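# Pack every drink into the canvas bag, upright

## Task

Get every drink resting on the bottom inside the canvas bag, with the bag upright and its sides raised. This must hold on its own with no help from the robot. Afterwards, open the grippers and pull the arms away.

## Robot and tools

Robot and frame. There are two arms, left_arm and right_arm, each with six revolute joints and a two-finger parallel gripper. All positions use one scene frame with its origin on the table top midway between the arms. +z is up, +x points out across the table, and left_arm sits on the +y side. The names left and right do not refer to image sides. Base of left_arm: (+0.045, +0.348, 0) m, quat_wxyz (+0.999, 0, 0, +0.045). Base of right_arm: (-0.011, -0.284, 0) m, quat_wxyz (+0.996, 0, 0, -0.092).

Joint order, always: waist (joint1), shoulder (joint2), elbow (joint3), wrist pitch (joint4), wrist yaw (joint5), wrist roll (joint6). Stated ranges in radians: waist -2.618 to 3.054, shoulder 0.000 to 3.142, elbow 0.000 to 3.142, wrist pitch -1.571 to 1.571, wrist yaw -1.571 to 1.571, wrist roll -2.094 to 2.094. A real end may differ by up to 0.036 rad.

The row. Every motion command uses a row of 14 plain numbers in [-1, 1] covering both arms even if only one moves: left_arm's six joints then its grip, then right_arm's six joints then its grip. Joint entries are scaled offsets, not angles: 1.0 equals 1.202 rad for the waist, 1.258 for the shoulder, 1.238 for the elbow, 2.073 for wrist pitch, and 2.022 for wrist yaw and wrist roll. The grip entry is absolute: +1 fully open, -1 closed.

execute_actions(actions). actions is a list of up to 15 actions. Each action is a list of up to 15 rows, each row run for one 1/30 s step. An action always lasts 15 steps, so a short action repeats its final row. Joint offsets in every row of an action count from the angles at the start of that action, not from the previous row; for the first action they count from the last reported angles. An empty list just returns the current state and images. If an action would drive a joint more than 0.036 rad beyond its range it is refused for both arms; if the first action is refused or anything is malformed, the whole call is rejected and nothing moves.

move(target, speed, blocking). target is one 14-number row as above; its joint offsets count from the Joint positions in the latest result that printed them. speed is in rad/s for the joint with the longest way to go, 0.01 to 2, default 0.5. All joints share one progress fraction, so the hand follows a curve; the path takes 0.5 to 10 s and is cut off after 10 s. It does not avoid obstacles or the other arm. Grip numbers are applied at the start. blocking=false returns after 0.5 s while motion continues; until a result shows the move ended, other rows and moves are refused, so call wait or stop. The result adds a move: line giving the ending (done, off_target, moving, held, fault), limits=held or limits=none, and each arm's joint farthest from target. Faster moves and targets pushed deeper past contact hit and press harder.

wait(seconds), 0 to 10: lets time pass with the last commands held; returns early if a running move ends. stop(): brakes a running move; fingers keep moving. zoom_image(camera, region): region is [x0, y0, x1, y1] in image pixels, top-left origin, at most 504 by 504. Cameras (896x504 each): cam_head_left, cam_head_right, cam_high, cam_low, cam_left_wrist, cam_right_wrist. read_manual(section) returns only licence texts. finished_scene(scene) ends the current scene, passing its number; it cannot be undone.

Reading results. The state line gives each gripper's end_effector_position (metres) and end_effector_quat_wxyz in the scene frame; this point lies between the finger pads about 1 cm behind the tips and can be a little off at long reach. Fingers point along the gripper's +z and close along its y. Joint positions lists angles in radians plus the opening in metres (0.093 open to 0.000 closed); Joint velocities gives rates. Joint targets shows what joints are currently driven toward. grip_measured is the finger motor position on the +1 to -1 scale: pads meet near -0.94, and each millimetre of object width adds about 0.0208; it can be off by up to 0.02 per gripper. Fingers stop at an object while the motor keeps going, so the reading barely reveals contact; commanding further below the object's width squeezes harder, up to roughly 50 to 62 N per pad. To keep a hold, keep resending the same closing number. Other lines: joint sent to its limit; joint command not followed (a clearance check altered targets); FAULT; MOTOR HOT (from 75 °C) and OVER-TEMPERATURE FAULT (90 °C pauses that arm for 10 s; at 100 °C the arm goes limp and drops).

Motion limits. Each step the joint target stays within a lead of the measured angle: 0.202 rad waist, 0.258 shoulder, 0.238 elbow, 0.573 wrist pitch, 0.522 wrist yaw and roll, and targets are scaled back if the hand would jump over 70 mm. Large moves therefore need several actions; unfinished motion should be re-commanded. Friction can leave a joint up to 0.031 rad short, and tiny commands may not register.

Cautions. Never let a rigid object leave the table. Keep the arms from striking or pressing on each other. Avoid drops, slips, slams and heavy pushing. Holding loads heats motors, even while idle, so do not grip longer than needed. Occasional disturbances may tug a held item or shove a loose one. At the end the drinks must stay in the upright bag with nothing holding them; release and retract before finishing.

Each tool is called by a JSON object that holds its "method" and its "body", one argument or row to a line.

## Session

{"method": "execute_actions", "body": {
  "actions": []
}}

Scene clock: 0.00 s.
left_arm: end_effector_position=(+0.5091, +0.0518, +0.3352) grip_measured=+0.987 end_effector_quat_wxyz=(+0.383, +0.389, +0.653, +0.524) | right_arm: end_effector_position=(+0.1861, -0.5450, +0.2435) grip_measured=+1.000 end_effector_quat_wxyz=(+0.216, -0.382, +0.862, -0.253)
Joint names: [waist, shoulder, elbow, wrist pitch, wrist yaw, wrist roll]
Joint positions: left_arm=[-0.95   2.165  2.179 -0.496 -1.226  1.019  0.093] | right_arm=[-0.945  1.326  1.357 -1.043 -0.408 -1.845  0.093]
Joint velocities: left_arm=[ 0.002 -0.002  0.012 -0.037 -0.051  0.007 -0.001] | right_arm=[-0.012 -0.007  0.032 -0.022  0.007  0.066  0.   ]
Joint targets: left_arm=[-0.950 2.165 2.179 -0.496 -1.226 1.019] | right_arm=[-0.945 1.326 1.357 -1.043 -0.408 -1.845]

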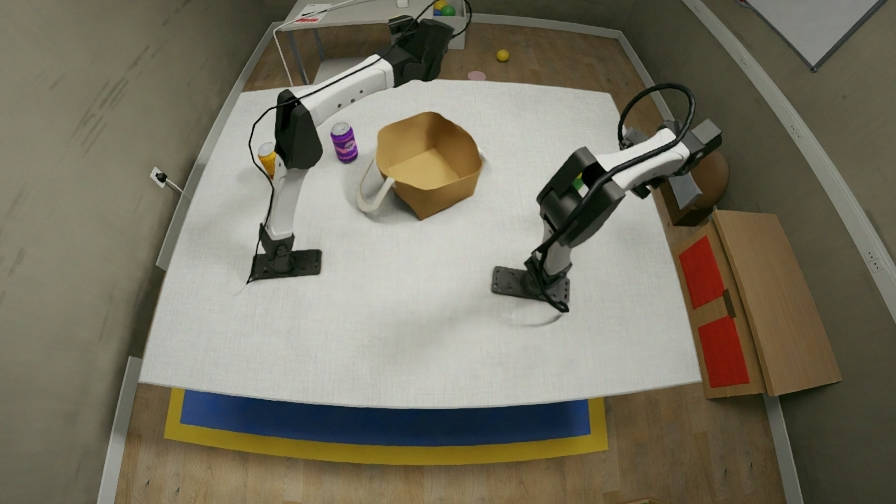

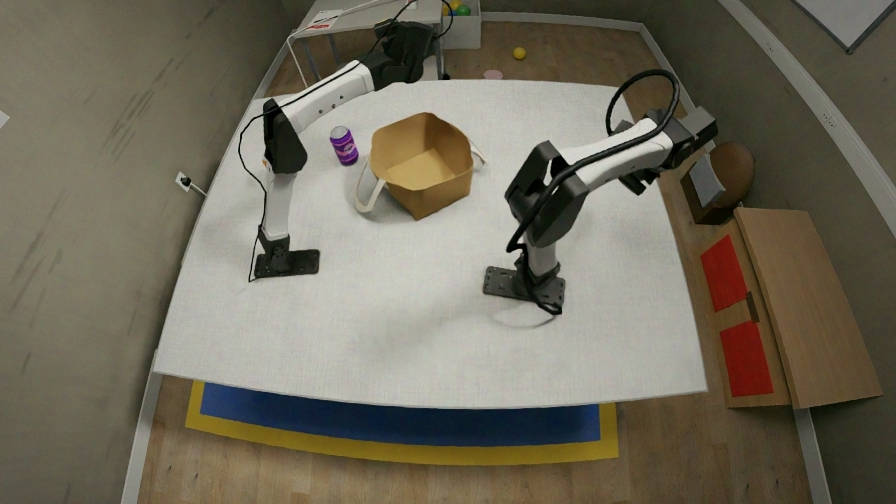

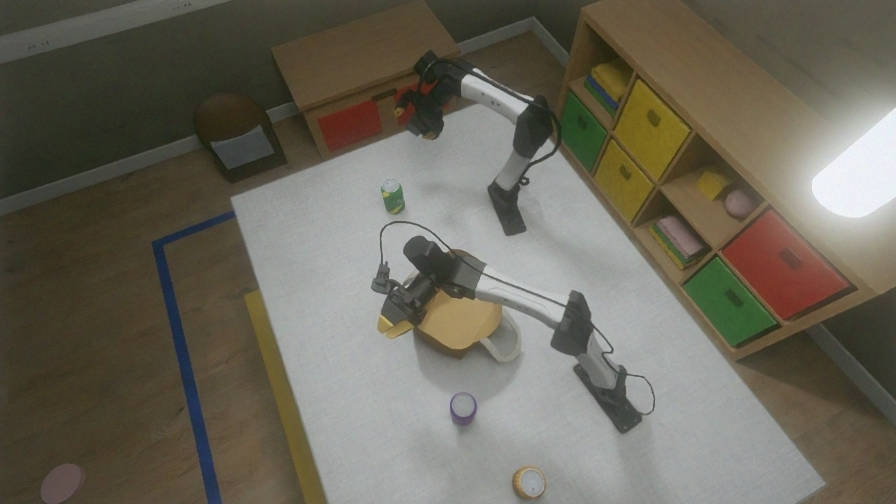

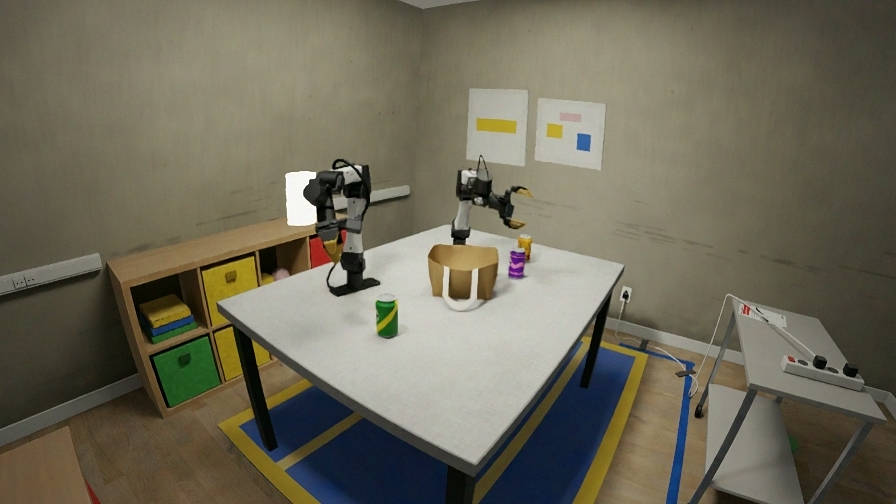

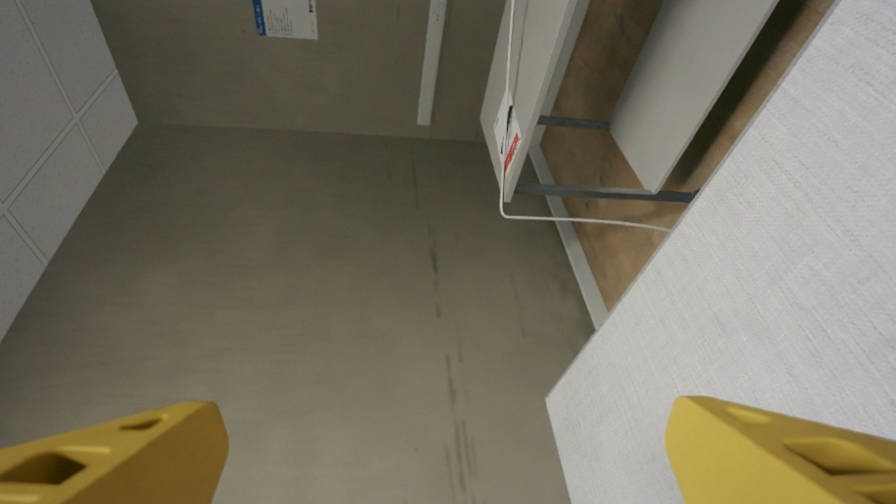

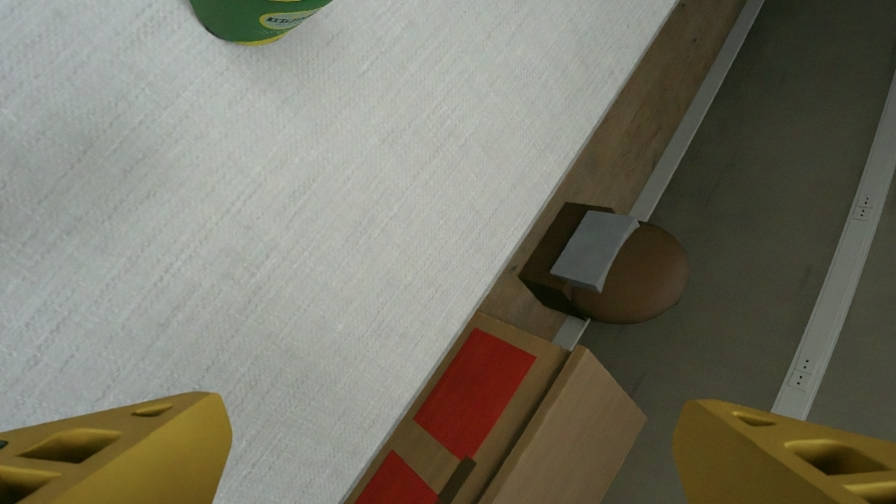

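{"method": "zoom_image", "body": {
  "camera": "cam_head_left",
  "region": [350, 100, 490, 240]
}}

{"method": "zoom_image", "body": {
  "camera": "cam_head_left",
  "region": [250, 110, 370, 190]
}}

{"method": "zoom_image", "body": {
  "camera": "cam_high",
  "region": [360, 160, 430, 230]
}}

{"method": "zoom_image", "body": {
  "camera": "cam_high",
  "region": [440, 384, 560, 504]
}}

Region (350, 100, 490, 240) of cam_head_left's 896x504 image, scaled by 3.600, with more detail than that image has.

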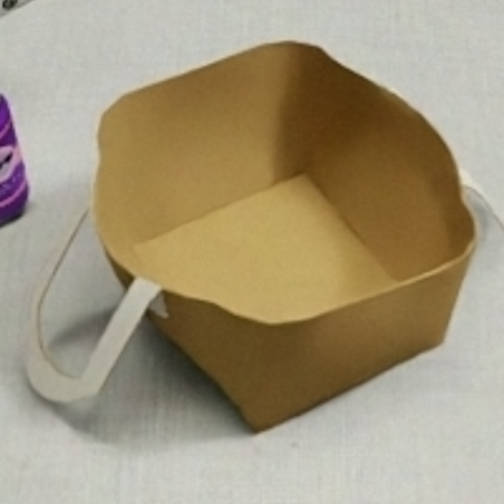

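Region (250, 110, 370, 190) of cam_head_left's 896x504 image, scaled by 4.200, with more detail than that image has.

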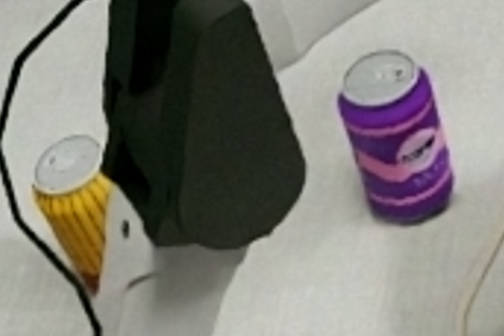

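Region (360, 160, 430, 230) of cam_high's 896x504 image, scaled by 7.200, with more detail than that image has.

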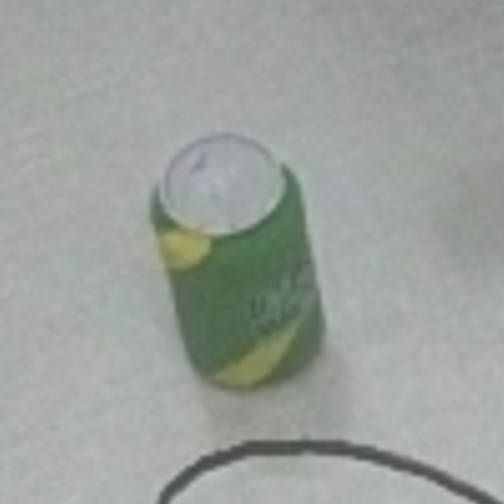

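Region (440, 384, 560, 504) of cam_high's 896x504 image, scaled by 4.200, with more detail than that image has.

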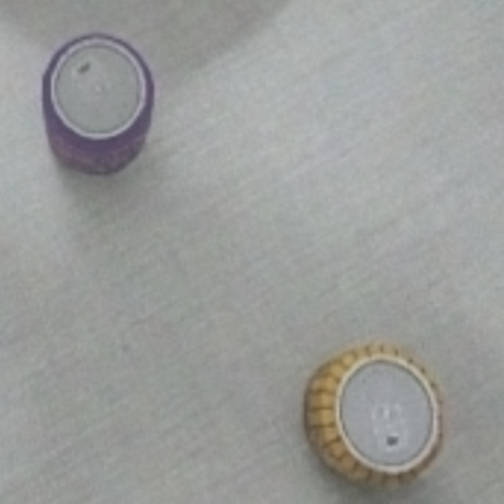

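{"method": "execute_actions", "body": {
  "actions": [
    [[0.002,-0.001,-0.001,-0.007,0.009,0,1, 0.002,0.001,0.001,-0.003,0.003,0.005,1],[0.007,-0.003,-0.003,-0.020,0.026,0,1, 0.006,0.005,0.004,-0.008,0.009,0.013,1],[0.017,-0.007,-0.006,-0.038,0.049,0,1, 0.013,0.011,0.009,-0.016,0.017,0.024,1],[0.029,-0.012,-0.010,-0.056,0.073,0,1, 0.023,0.020,0.017,-0.023,0.024,0.036,1],[0.045,-0.018,-0.015,-0.074,0.096,0,1, 0.036,0.031,0.026,-0.031,0.033,0.048,1],[0.064,-0.025,-0.022,-0.092,0.120,0,1, 0.051,0.044,0.037,-0.038,0.040,0.059,1],[0.085,-0.034,-0.029,-0.110,0.143,0,1, 0.068,0.059,0.050,-0.046,0.048,0.070,1],[0.109,-0.043,-0.038,-0.129,0.167,0,1, 0.088,0.076,0.065,-0.053,0.056,0.082,1],[0.135,-0.053,-0.047,-0.146,0.190,0,1, 0.110,0.095,0.081,-0.061,0.064,0.094,1],[0.162,-0.064,-0.057,-0.164,0.213,0,1, 0.133,0.116,0.099,-0.068,0.072,0.105,1],[0.190,-0.075,-0.068,-0.182,0.236,0,1, 0.158,0.138,0.117,-0.076,0.080,0.116,1],[0.218,-0.086,-0.079,-0.201,0.260,0,1, 0.183,0.160,0.136,-0.083,0.088,0.128,1],[0.246,-0.097,-0.091,-0.218,0.283,0,1, 0.211,0.184,0.156,-0.091,0.095,0.140,1],[0.274,-0.108,-0.103,-0.236,0.306,0,1, 0.238,0.208,0.177,-0.098,0.103,0.151,1],[0.301,-0.119,-0.115,-0.255,0.330,0,1, 0.266,0.232,0.197,-0.106,0.111,0.163,1]],
    [[0.074,-0.040,-0.051,-0.102,0.126,0,1, 0.079,0.086,0.068,-0.048,0.045,0.064,1],[0.098,-0.049,-0.063,-0.119,0.149,0,1, 0.107,0.110,0.088,-0.055,0.053,0.076,1],[0.119,-0.058,-0.074,-0.138,0.173,0,1, 0.134,0.134,0.108,-0.063,0.061,0.087,1],[0.138,-0.065,-0.085,-0.156,0.196,0,1, 0.160,0.156,0.127,-0.070,0.069,0.099,1],[0.154,-0.071,-0.096,-0.174,0.219,0,1, 0.185,0.178,0.146,-0.078,0.077,0.110,1],[0.166,-0.076,-0.106,-0.192,0.242,0,1, 0.208,0.198,0.163,-0.085,0.084,0.122,1],[0.176,-0.080,-0.116,-0.210,0.266,0,1, 0.230,0.217,0.179,-0.093,0.092,0.133,1],[0.181,-0.082,-0.124,-0.228,0.289,0,1, 0.250,0.234,0.194,-0.100,0.100,0.145,1],[0.183,-0.083,-0.132,-0.246,0.313,0,1, 0.267,0.249,0.207,-0.108,0.108,0.156,1],[0.183,-0.083,-0.138,-0.264,0.336,0,1, 0.282,0.262,0.218,-0.115,0.116,0.168,1],[0.183,-0.083,-0.144,-0.282,0.360,0,1, 0.295,0.273,0.227,-0.123,0.124,0.179,1],[0.183,-0.083,-0.148,-0.300,0.383,0,1, 0.305,0.282,0.235,-0.130,0.132,0.191,1],[0.183,-0.083,-0.151,-0.300,0.383,0,1, 0.312,0.288,0.240,-0.130,0.132,0.191,1],[0.183,-0.083,-0.153,-0.300,0.383,0,1, 0.316,0.292,0.243,-0.130,0.132,0.191,1],[0.183,-0.083,-0.153,-0.300,0.383,0,1, 0.318,0.293,0.244,-0.130,0.132,0.191,1]]
  ]
}}

Scene clock: 121.00 s.
left_arm: end_effector_position=(+0.4277, +0.2336, +0.1575) grip_measured=+0.987 end_effector_quat_wxyz=(+0.034, +0.621, +0.780, +0.063) | right_arm: end_effector_position=(+0.3247, -0.4598, +0.1653) grip_measured=+1.000 end_effector_quat_wxyz=(+0.048, -0.387, +0.920, -0.033)
Joint names: [waist, shoulder, elbow, wrist pitch, wrist yaw, wrist roll]
Joint positions: left_arm=[-0.421  1.981  1.908 -1.392 -0.095  1.019  0.093] | right_arm=[-0.313  1.89   1.817 -1.386 -0.034 -1.293  0.093]
Joint velocities: left_arm=[ 0.002  0.002 -0.095 -0.681  0.696  0.022  0.001] | right_arm=[ 0.159  0.144  0.095 -0.227  0.256  0.33   0.   ]
Joint targets: left_arm=[-0.425 1.962 1.890 -1.476 0.019 1.019] | right_arm=[-0.307 1.914 1.847 -1.446 0.014 -1.232]

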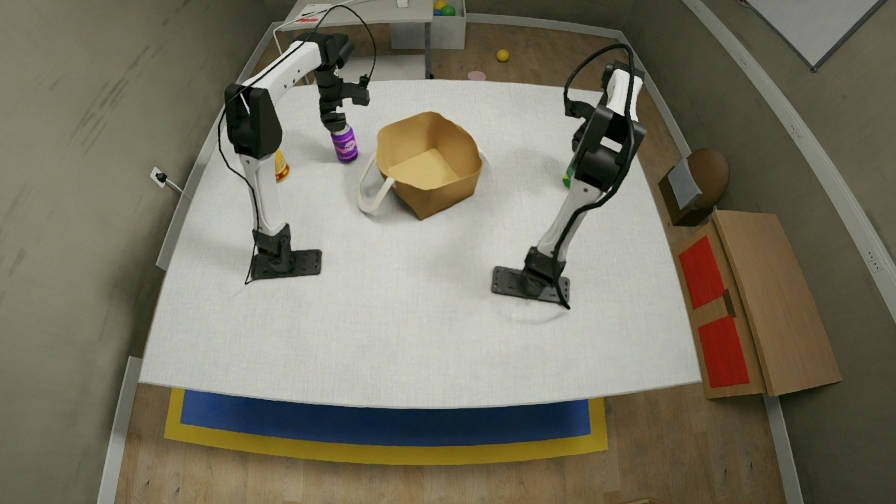

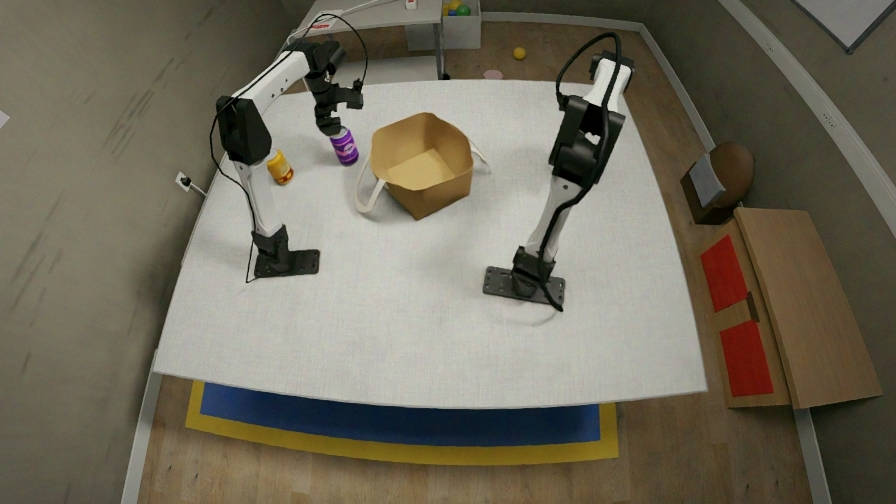

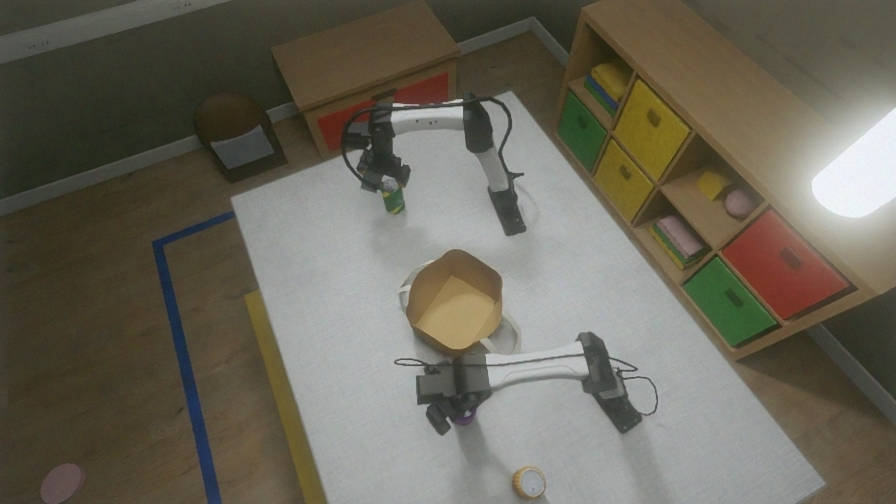

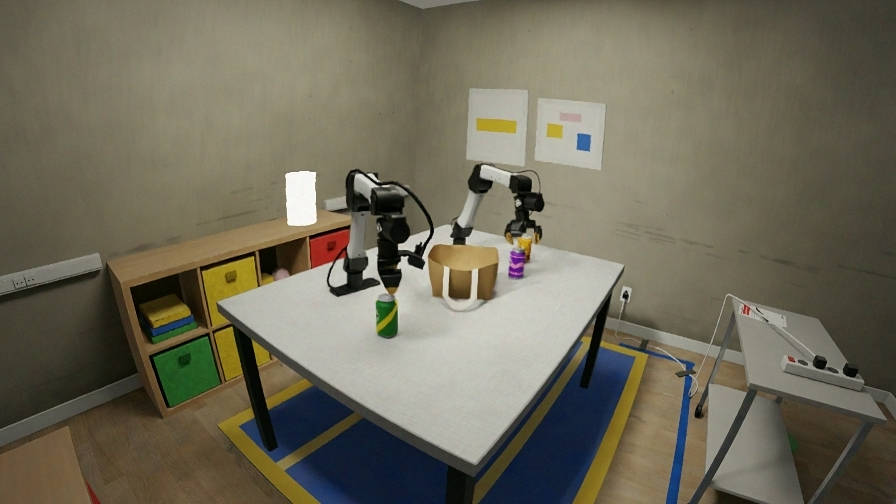

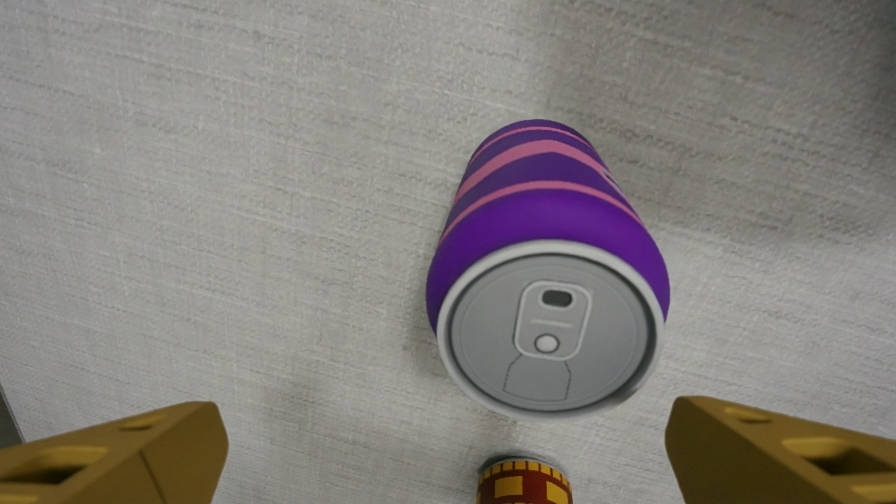

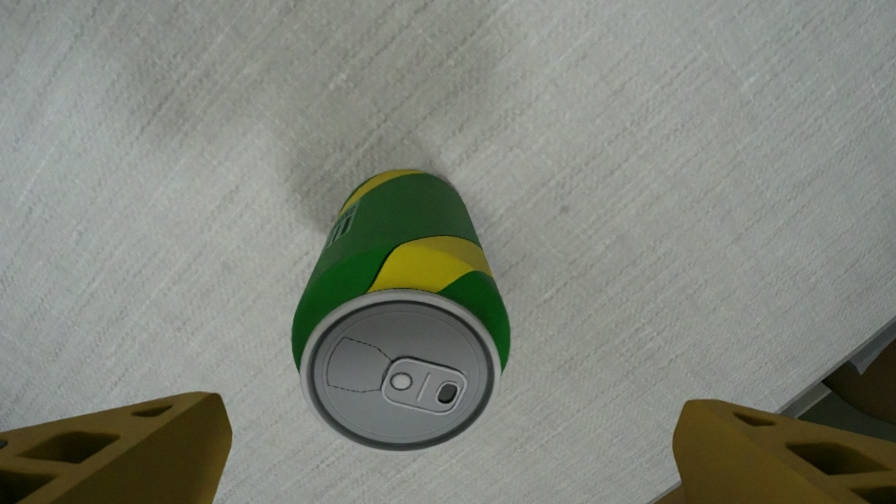

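{"method": "execute_actions", "body": {
  "actions": []
}}

Scene clock: 163.23 s.
left_arm: end_effector_position=(+0.4056, +0.2231, +0.1549) grip_measured=+0.987 end_effector_quat_wxyz=(+0.017, +0.625, +0.780, +0.002) | right_arm: end_effector_position=(+0.3157, -0.4598, +0.1650) grip_measured=+1.000 end_effector_quat_wxyz=(+0.022, -0.366, +0.930, -0.030)
Joint names: [waist, shoulder, elbow, wrist pitch, wrist yaw, wrist roll]
Joint positions: left_arm=[-0.421  1.981  1.906 -1.462  0.007  1.019  0.093] | right_arm=[-0.307  1.895  1.826 -1.427  0.005 -1.243  0.093]
Joint velocities: left_arm=[ 0.002 -0.012 -0.017 -0.037 -0.051  0.037 -0.002] | right_arm=[-0.007 -0.017 -0.012 -0.022 -0.007 -0.007  0.   ]
Joint targets: left_arm=[-0.425 1.962 1.890 -1.476 0.019 1.019] | right_arm=[-0.306 1.914 1.847 -1.446 0.014 -1.232]

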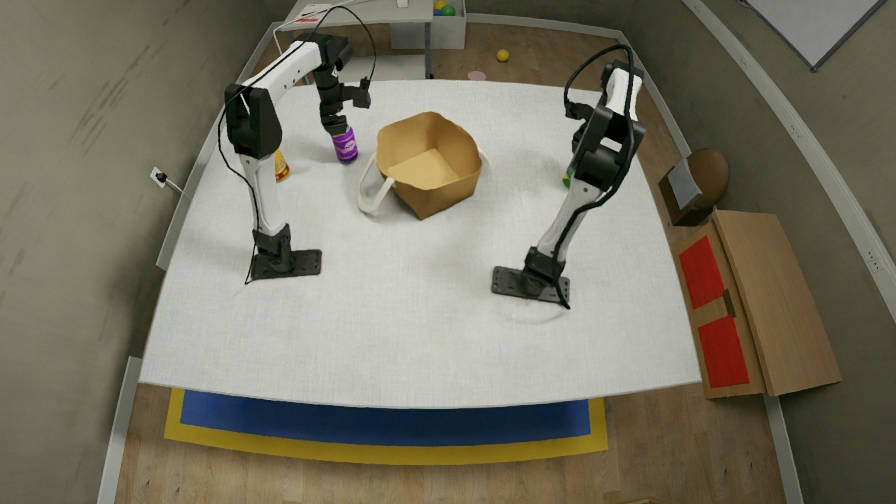

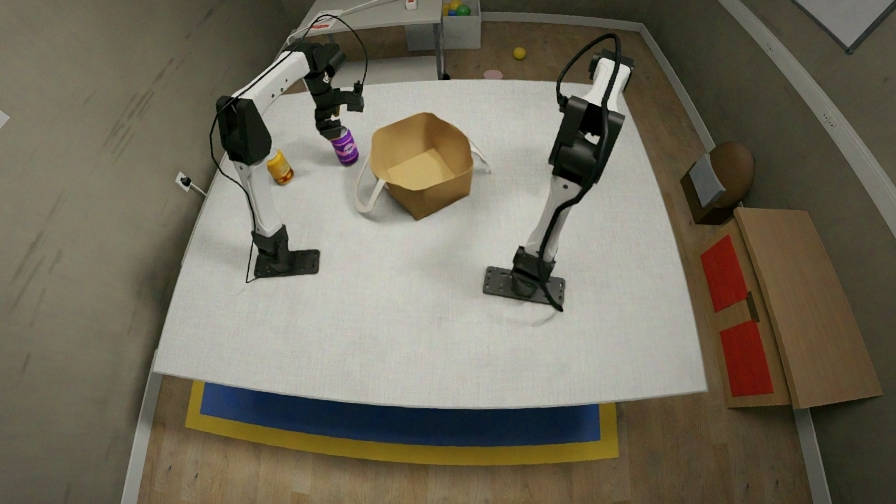

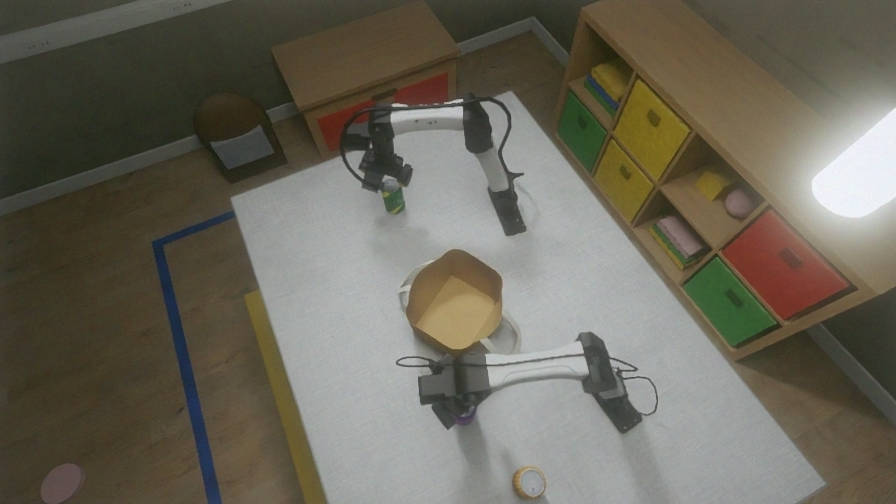

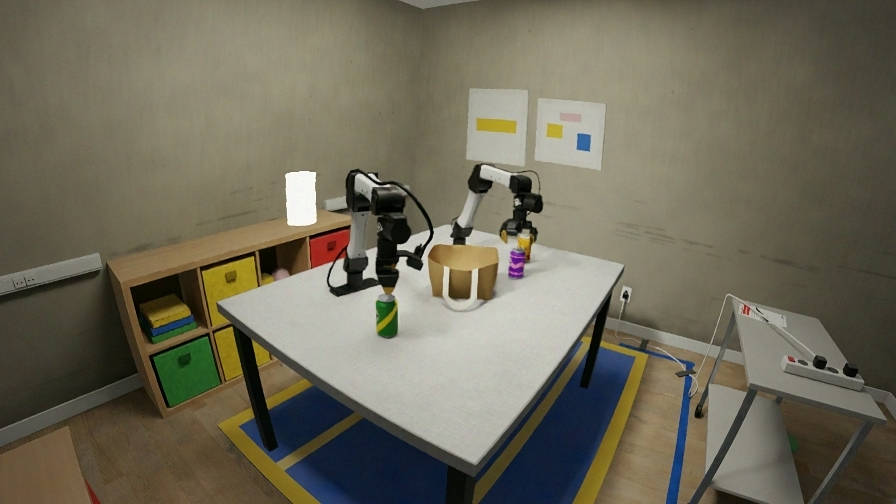

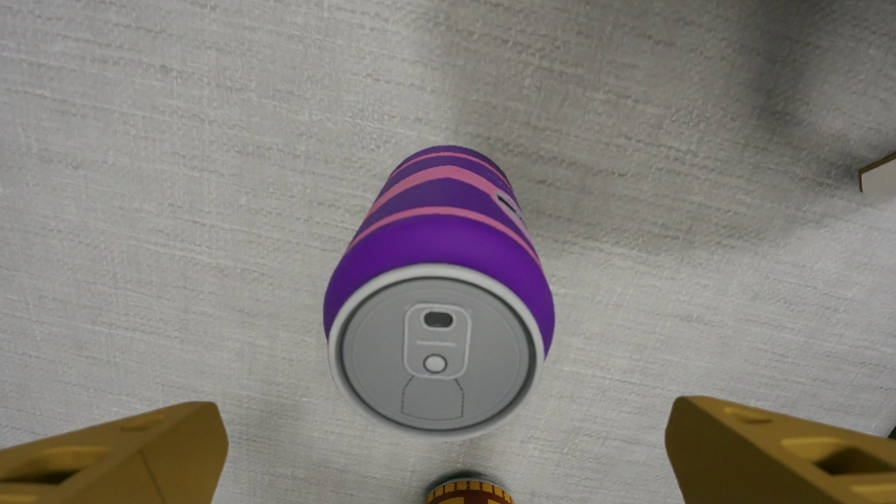

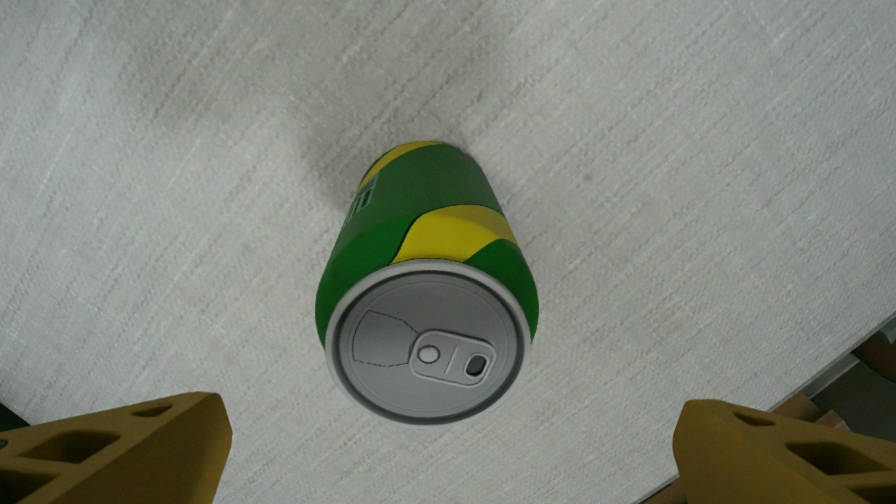

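{"method": "execute_actions", "body": {
  "actions": [
    [[0.000,-0.010,-0.0260,0.0100,0.004,0,1, 0,0.0164,-0.0100,0.0040,0.003,0.003,1],
[0.003,-0.005,-0.0444,0.0329,0.002,0,1, 0,0.0175,-0.0400,0.0226,0,0,1],
[0.005,0,-0.0618,0.0508,0,0,1, 0,0.0189,-0.0632,0.0381,0,0,1],
[0.0067,0,-0.0835,0.0701,0,0,1, 0,0.0208,-0.0855,0.0561,0,0,1],
[0.0067,0,-0.1053,0.0893,0,0,1, 0,0.0226,-0.1079,0.0752,0,0,1],
[0.0067,0,-0.1292,0.1073,0,0,1, 0,0.0246,-0.1325,0.0944,0,0,1],
[0.0067,0,-0.1509,0.1227,0,0,1, 0,0.0264,-0.1548,0.1111,0,0,1],
[0.0067,0,-0.1704,0.1356,0,0,1, 0,0.0281,-0.1750,0.1243,0,0,1],
[0.0067,0,-0.1856,0.1433,0,0,1, 0,0.0294,-0.1907,0.1326,0,0,1],
[0.0067,0,-0.1987,0.1458,0,0,1, 0,0.0305,-0.2041,0.1362,0,0,1],
[0.0067,0,-0.2085,0.1458,0,0,1, 0,0.0313,-0.2141,0.1362,0,0,1],
[0.0067,0,-0.2161,0.1433,0,0,0.94, 0,0.0319,-0.2220,0.1350,0,0,0.94],
[0.0067,0,-0.2226,0.1407,0,0,0.88, 0,0.0325,-0.2288,0.1326,0,0,0.88],
[0.0067,0,-0.2291,0.1381,0,0,0.82, 0,0.0330,-0.2355,0.1302,0,0,0.82],
[0.0067,0,-0.2334,0.1356,0,0,0.76, 0,0.0334,-0.2399,0.1278,0,0,0.76]]
  ]
}}

Scene clock: 283.73 s.
left_arm: end_effector_position=(+0.4057, +0.2231, +0.0898) grip_measured=+0.788 end_effector_quat_wxyz=(+0.013, +0.625, +0.781, +0.001) | right_arm: end_effector_position=(+0.3126, -0.4581, +0.0907) grip_measured=+0.788 end_effector_quat_wxyz=(+0.006, -0.367, +0.930, -0.012)
Joint names: [waist, shoulder, elbow, wrist pitch, wrist yaw, wrist roll]
Joint positions: left_arm=[-0.421  1.98   1.646 -1.212  0.007  1.019  0.083] | right_arm=[-0.307  1.921  1.567 -1.192  0.005 -1.243  0.083]
Joint velocities: left_arm=[ 0.012 -0.002 -0.198  0.051  0.007 -0.022 -0.054] | right_arm=[ 0.012  0.007 -0.198  0.139  0.095  0.007 -0.055]
Joint targets: left_arm=[-0.413 1.981 1.617 -1.181 0.007 1.019] | right_arm=[-0.307 1.937 1.529 -1.162 0.005 -1.243]

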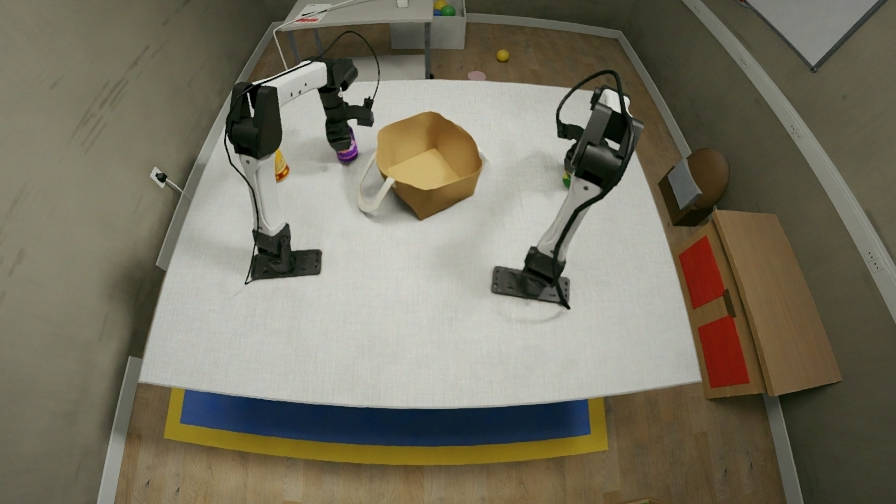

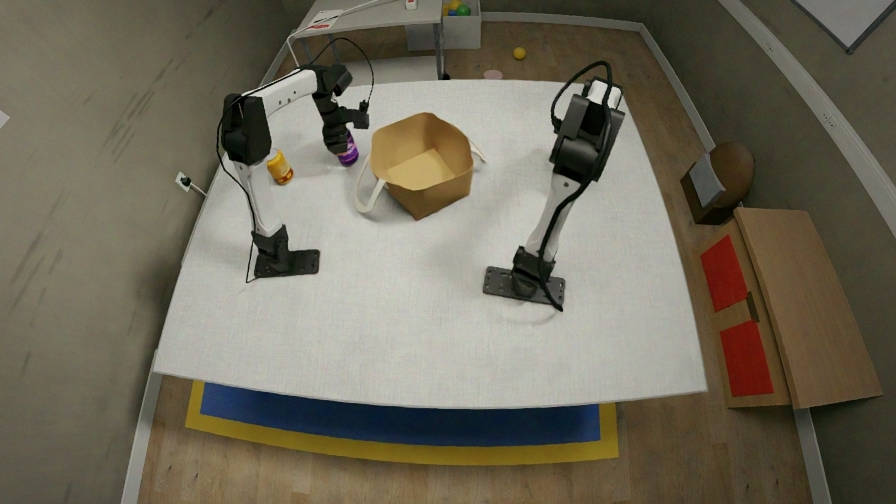

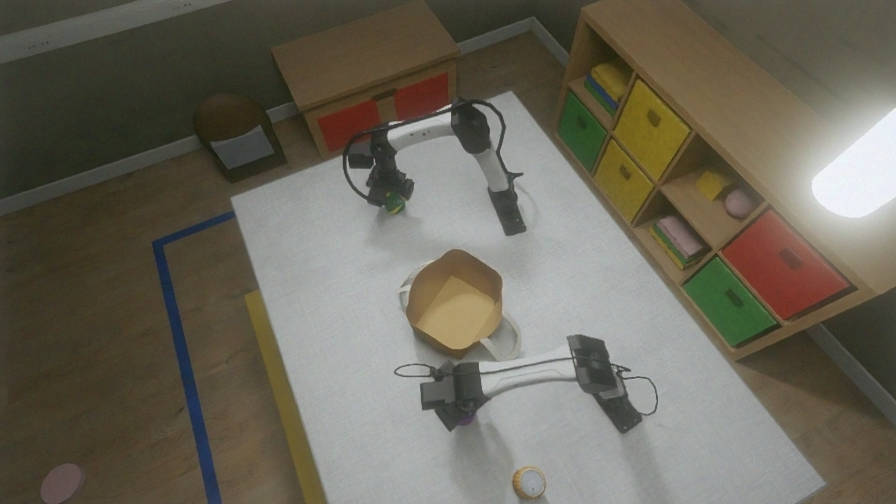

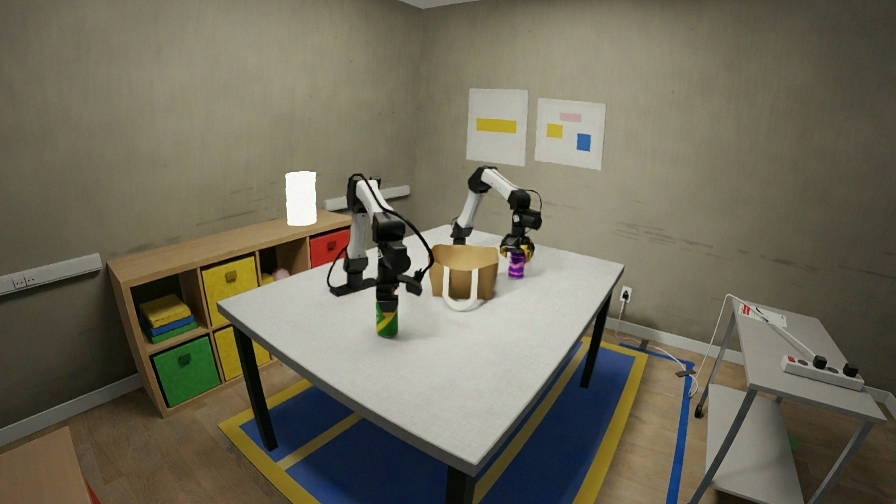

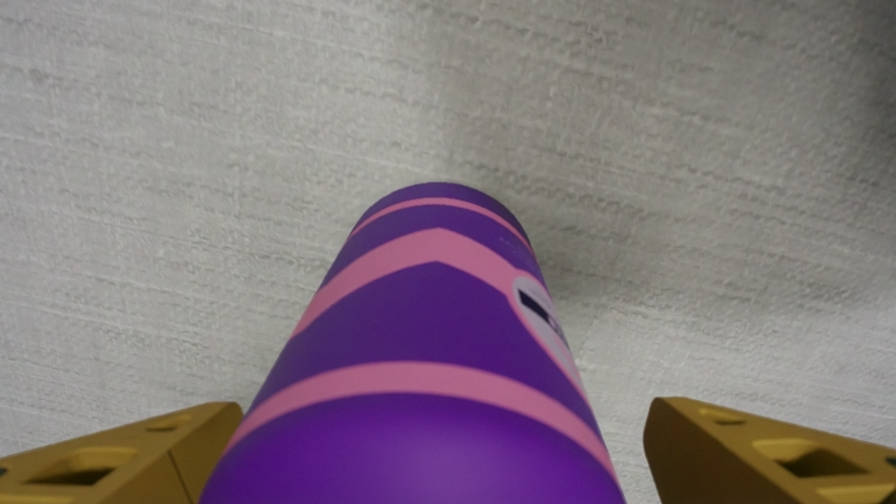

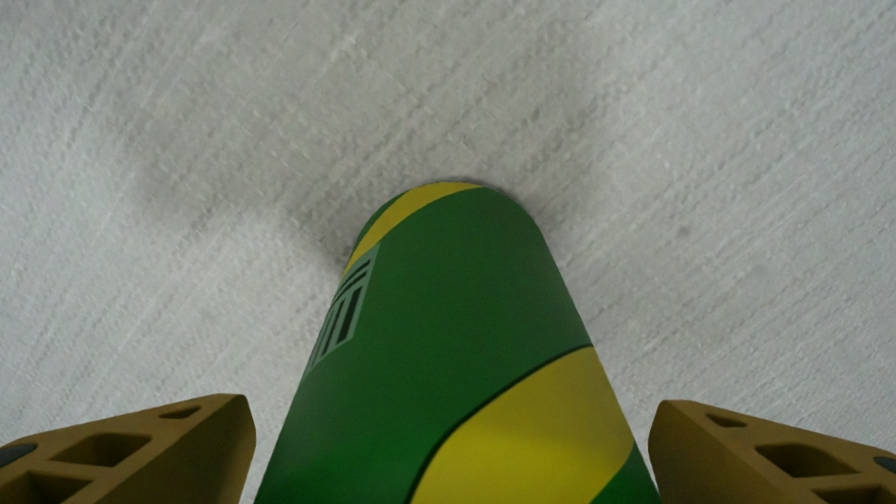

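{"method": "execute_actions", "body": {
  "actions": []
}}

Scene clock: 290.80 s.
left_arm: end_effector_position=(+0.4069, +0.2227, +0.0873) grip_measured=+0.762 end_effector_quat_wxyz=(+0.016, +0.625, +0.780, +0.002) | right_arm: end_effector_position=(+0.3141, -0.4589, +0.0884) grip_measured=+0.761 end_effector_quat_wxyz=(+0.009, -0.367, +0.930, -0.015)
Joint names: [waist, shoulder, elbow, wrist pitch, wrist yaw, wrist roll]
Joint positions: left_arm=[-0.421  1.98   1.636 -1.195  0.007  1.019  0.082] | right_arm=[-0.307  1.921  1.558 -1.174  0.005 -1.243  0.082]
Joint velocities: left_arm=[-0.012 -0.012 -0.002  0.037 -0.007 -0.022 -0.   ] | right_arm=[ 0.007 -0.002  0.012 -0.037  0.037 -0.066 -0.   ]
Joint targets: left_arm=[-0.413 1.981 1.617 -1.181 0.007 1.019] | right_arm=[-0.307 1.937 1.529 -1.162 0.005 -1.243]

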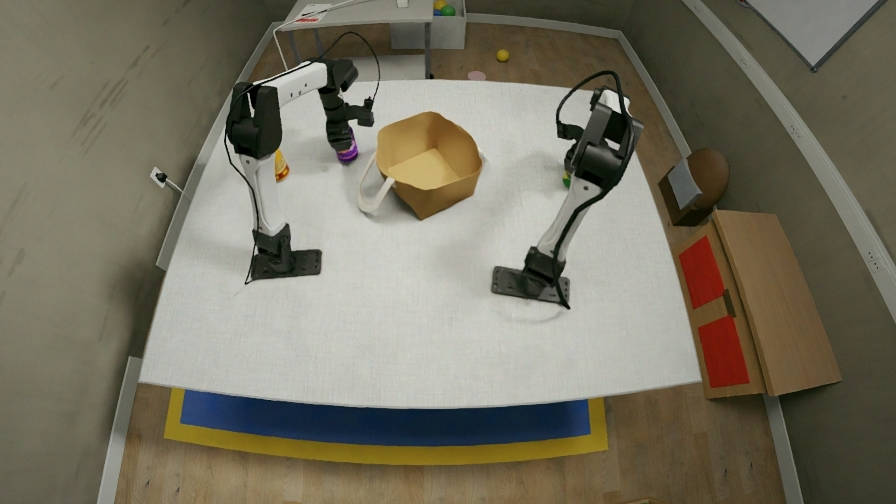

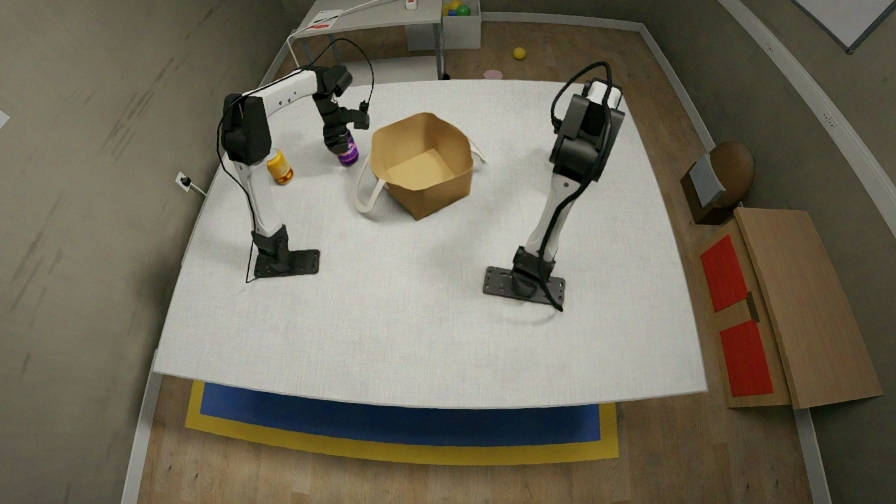

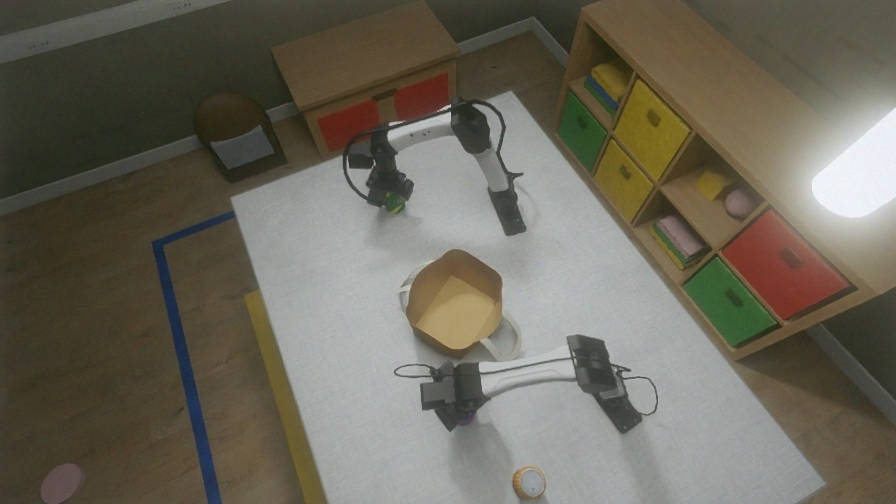

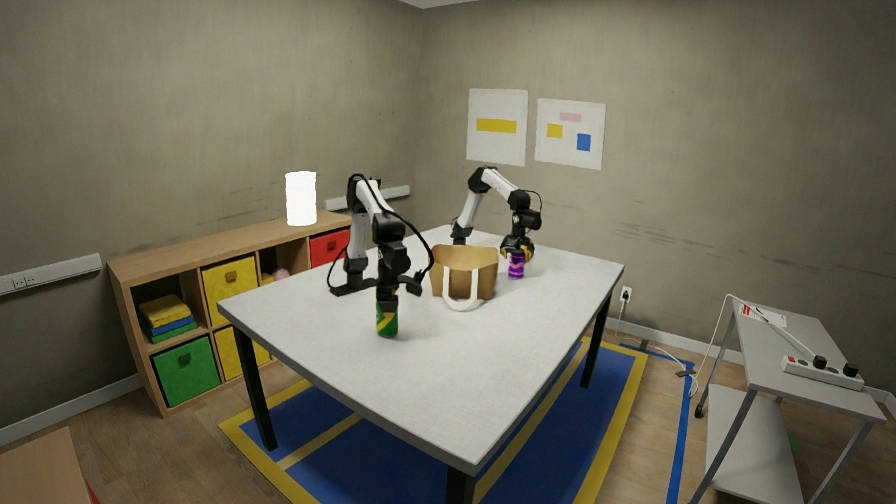

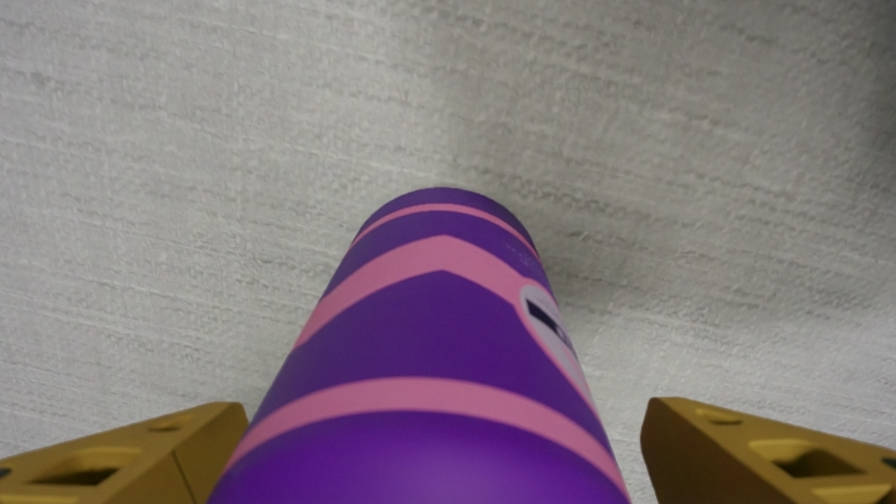

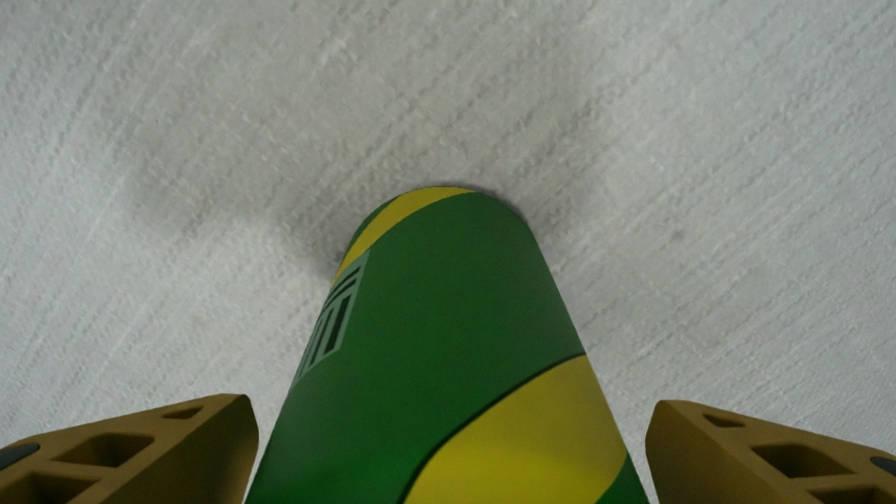

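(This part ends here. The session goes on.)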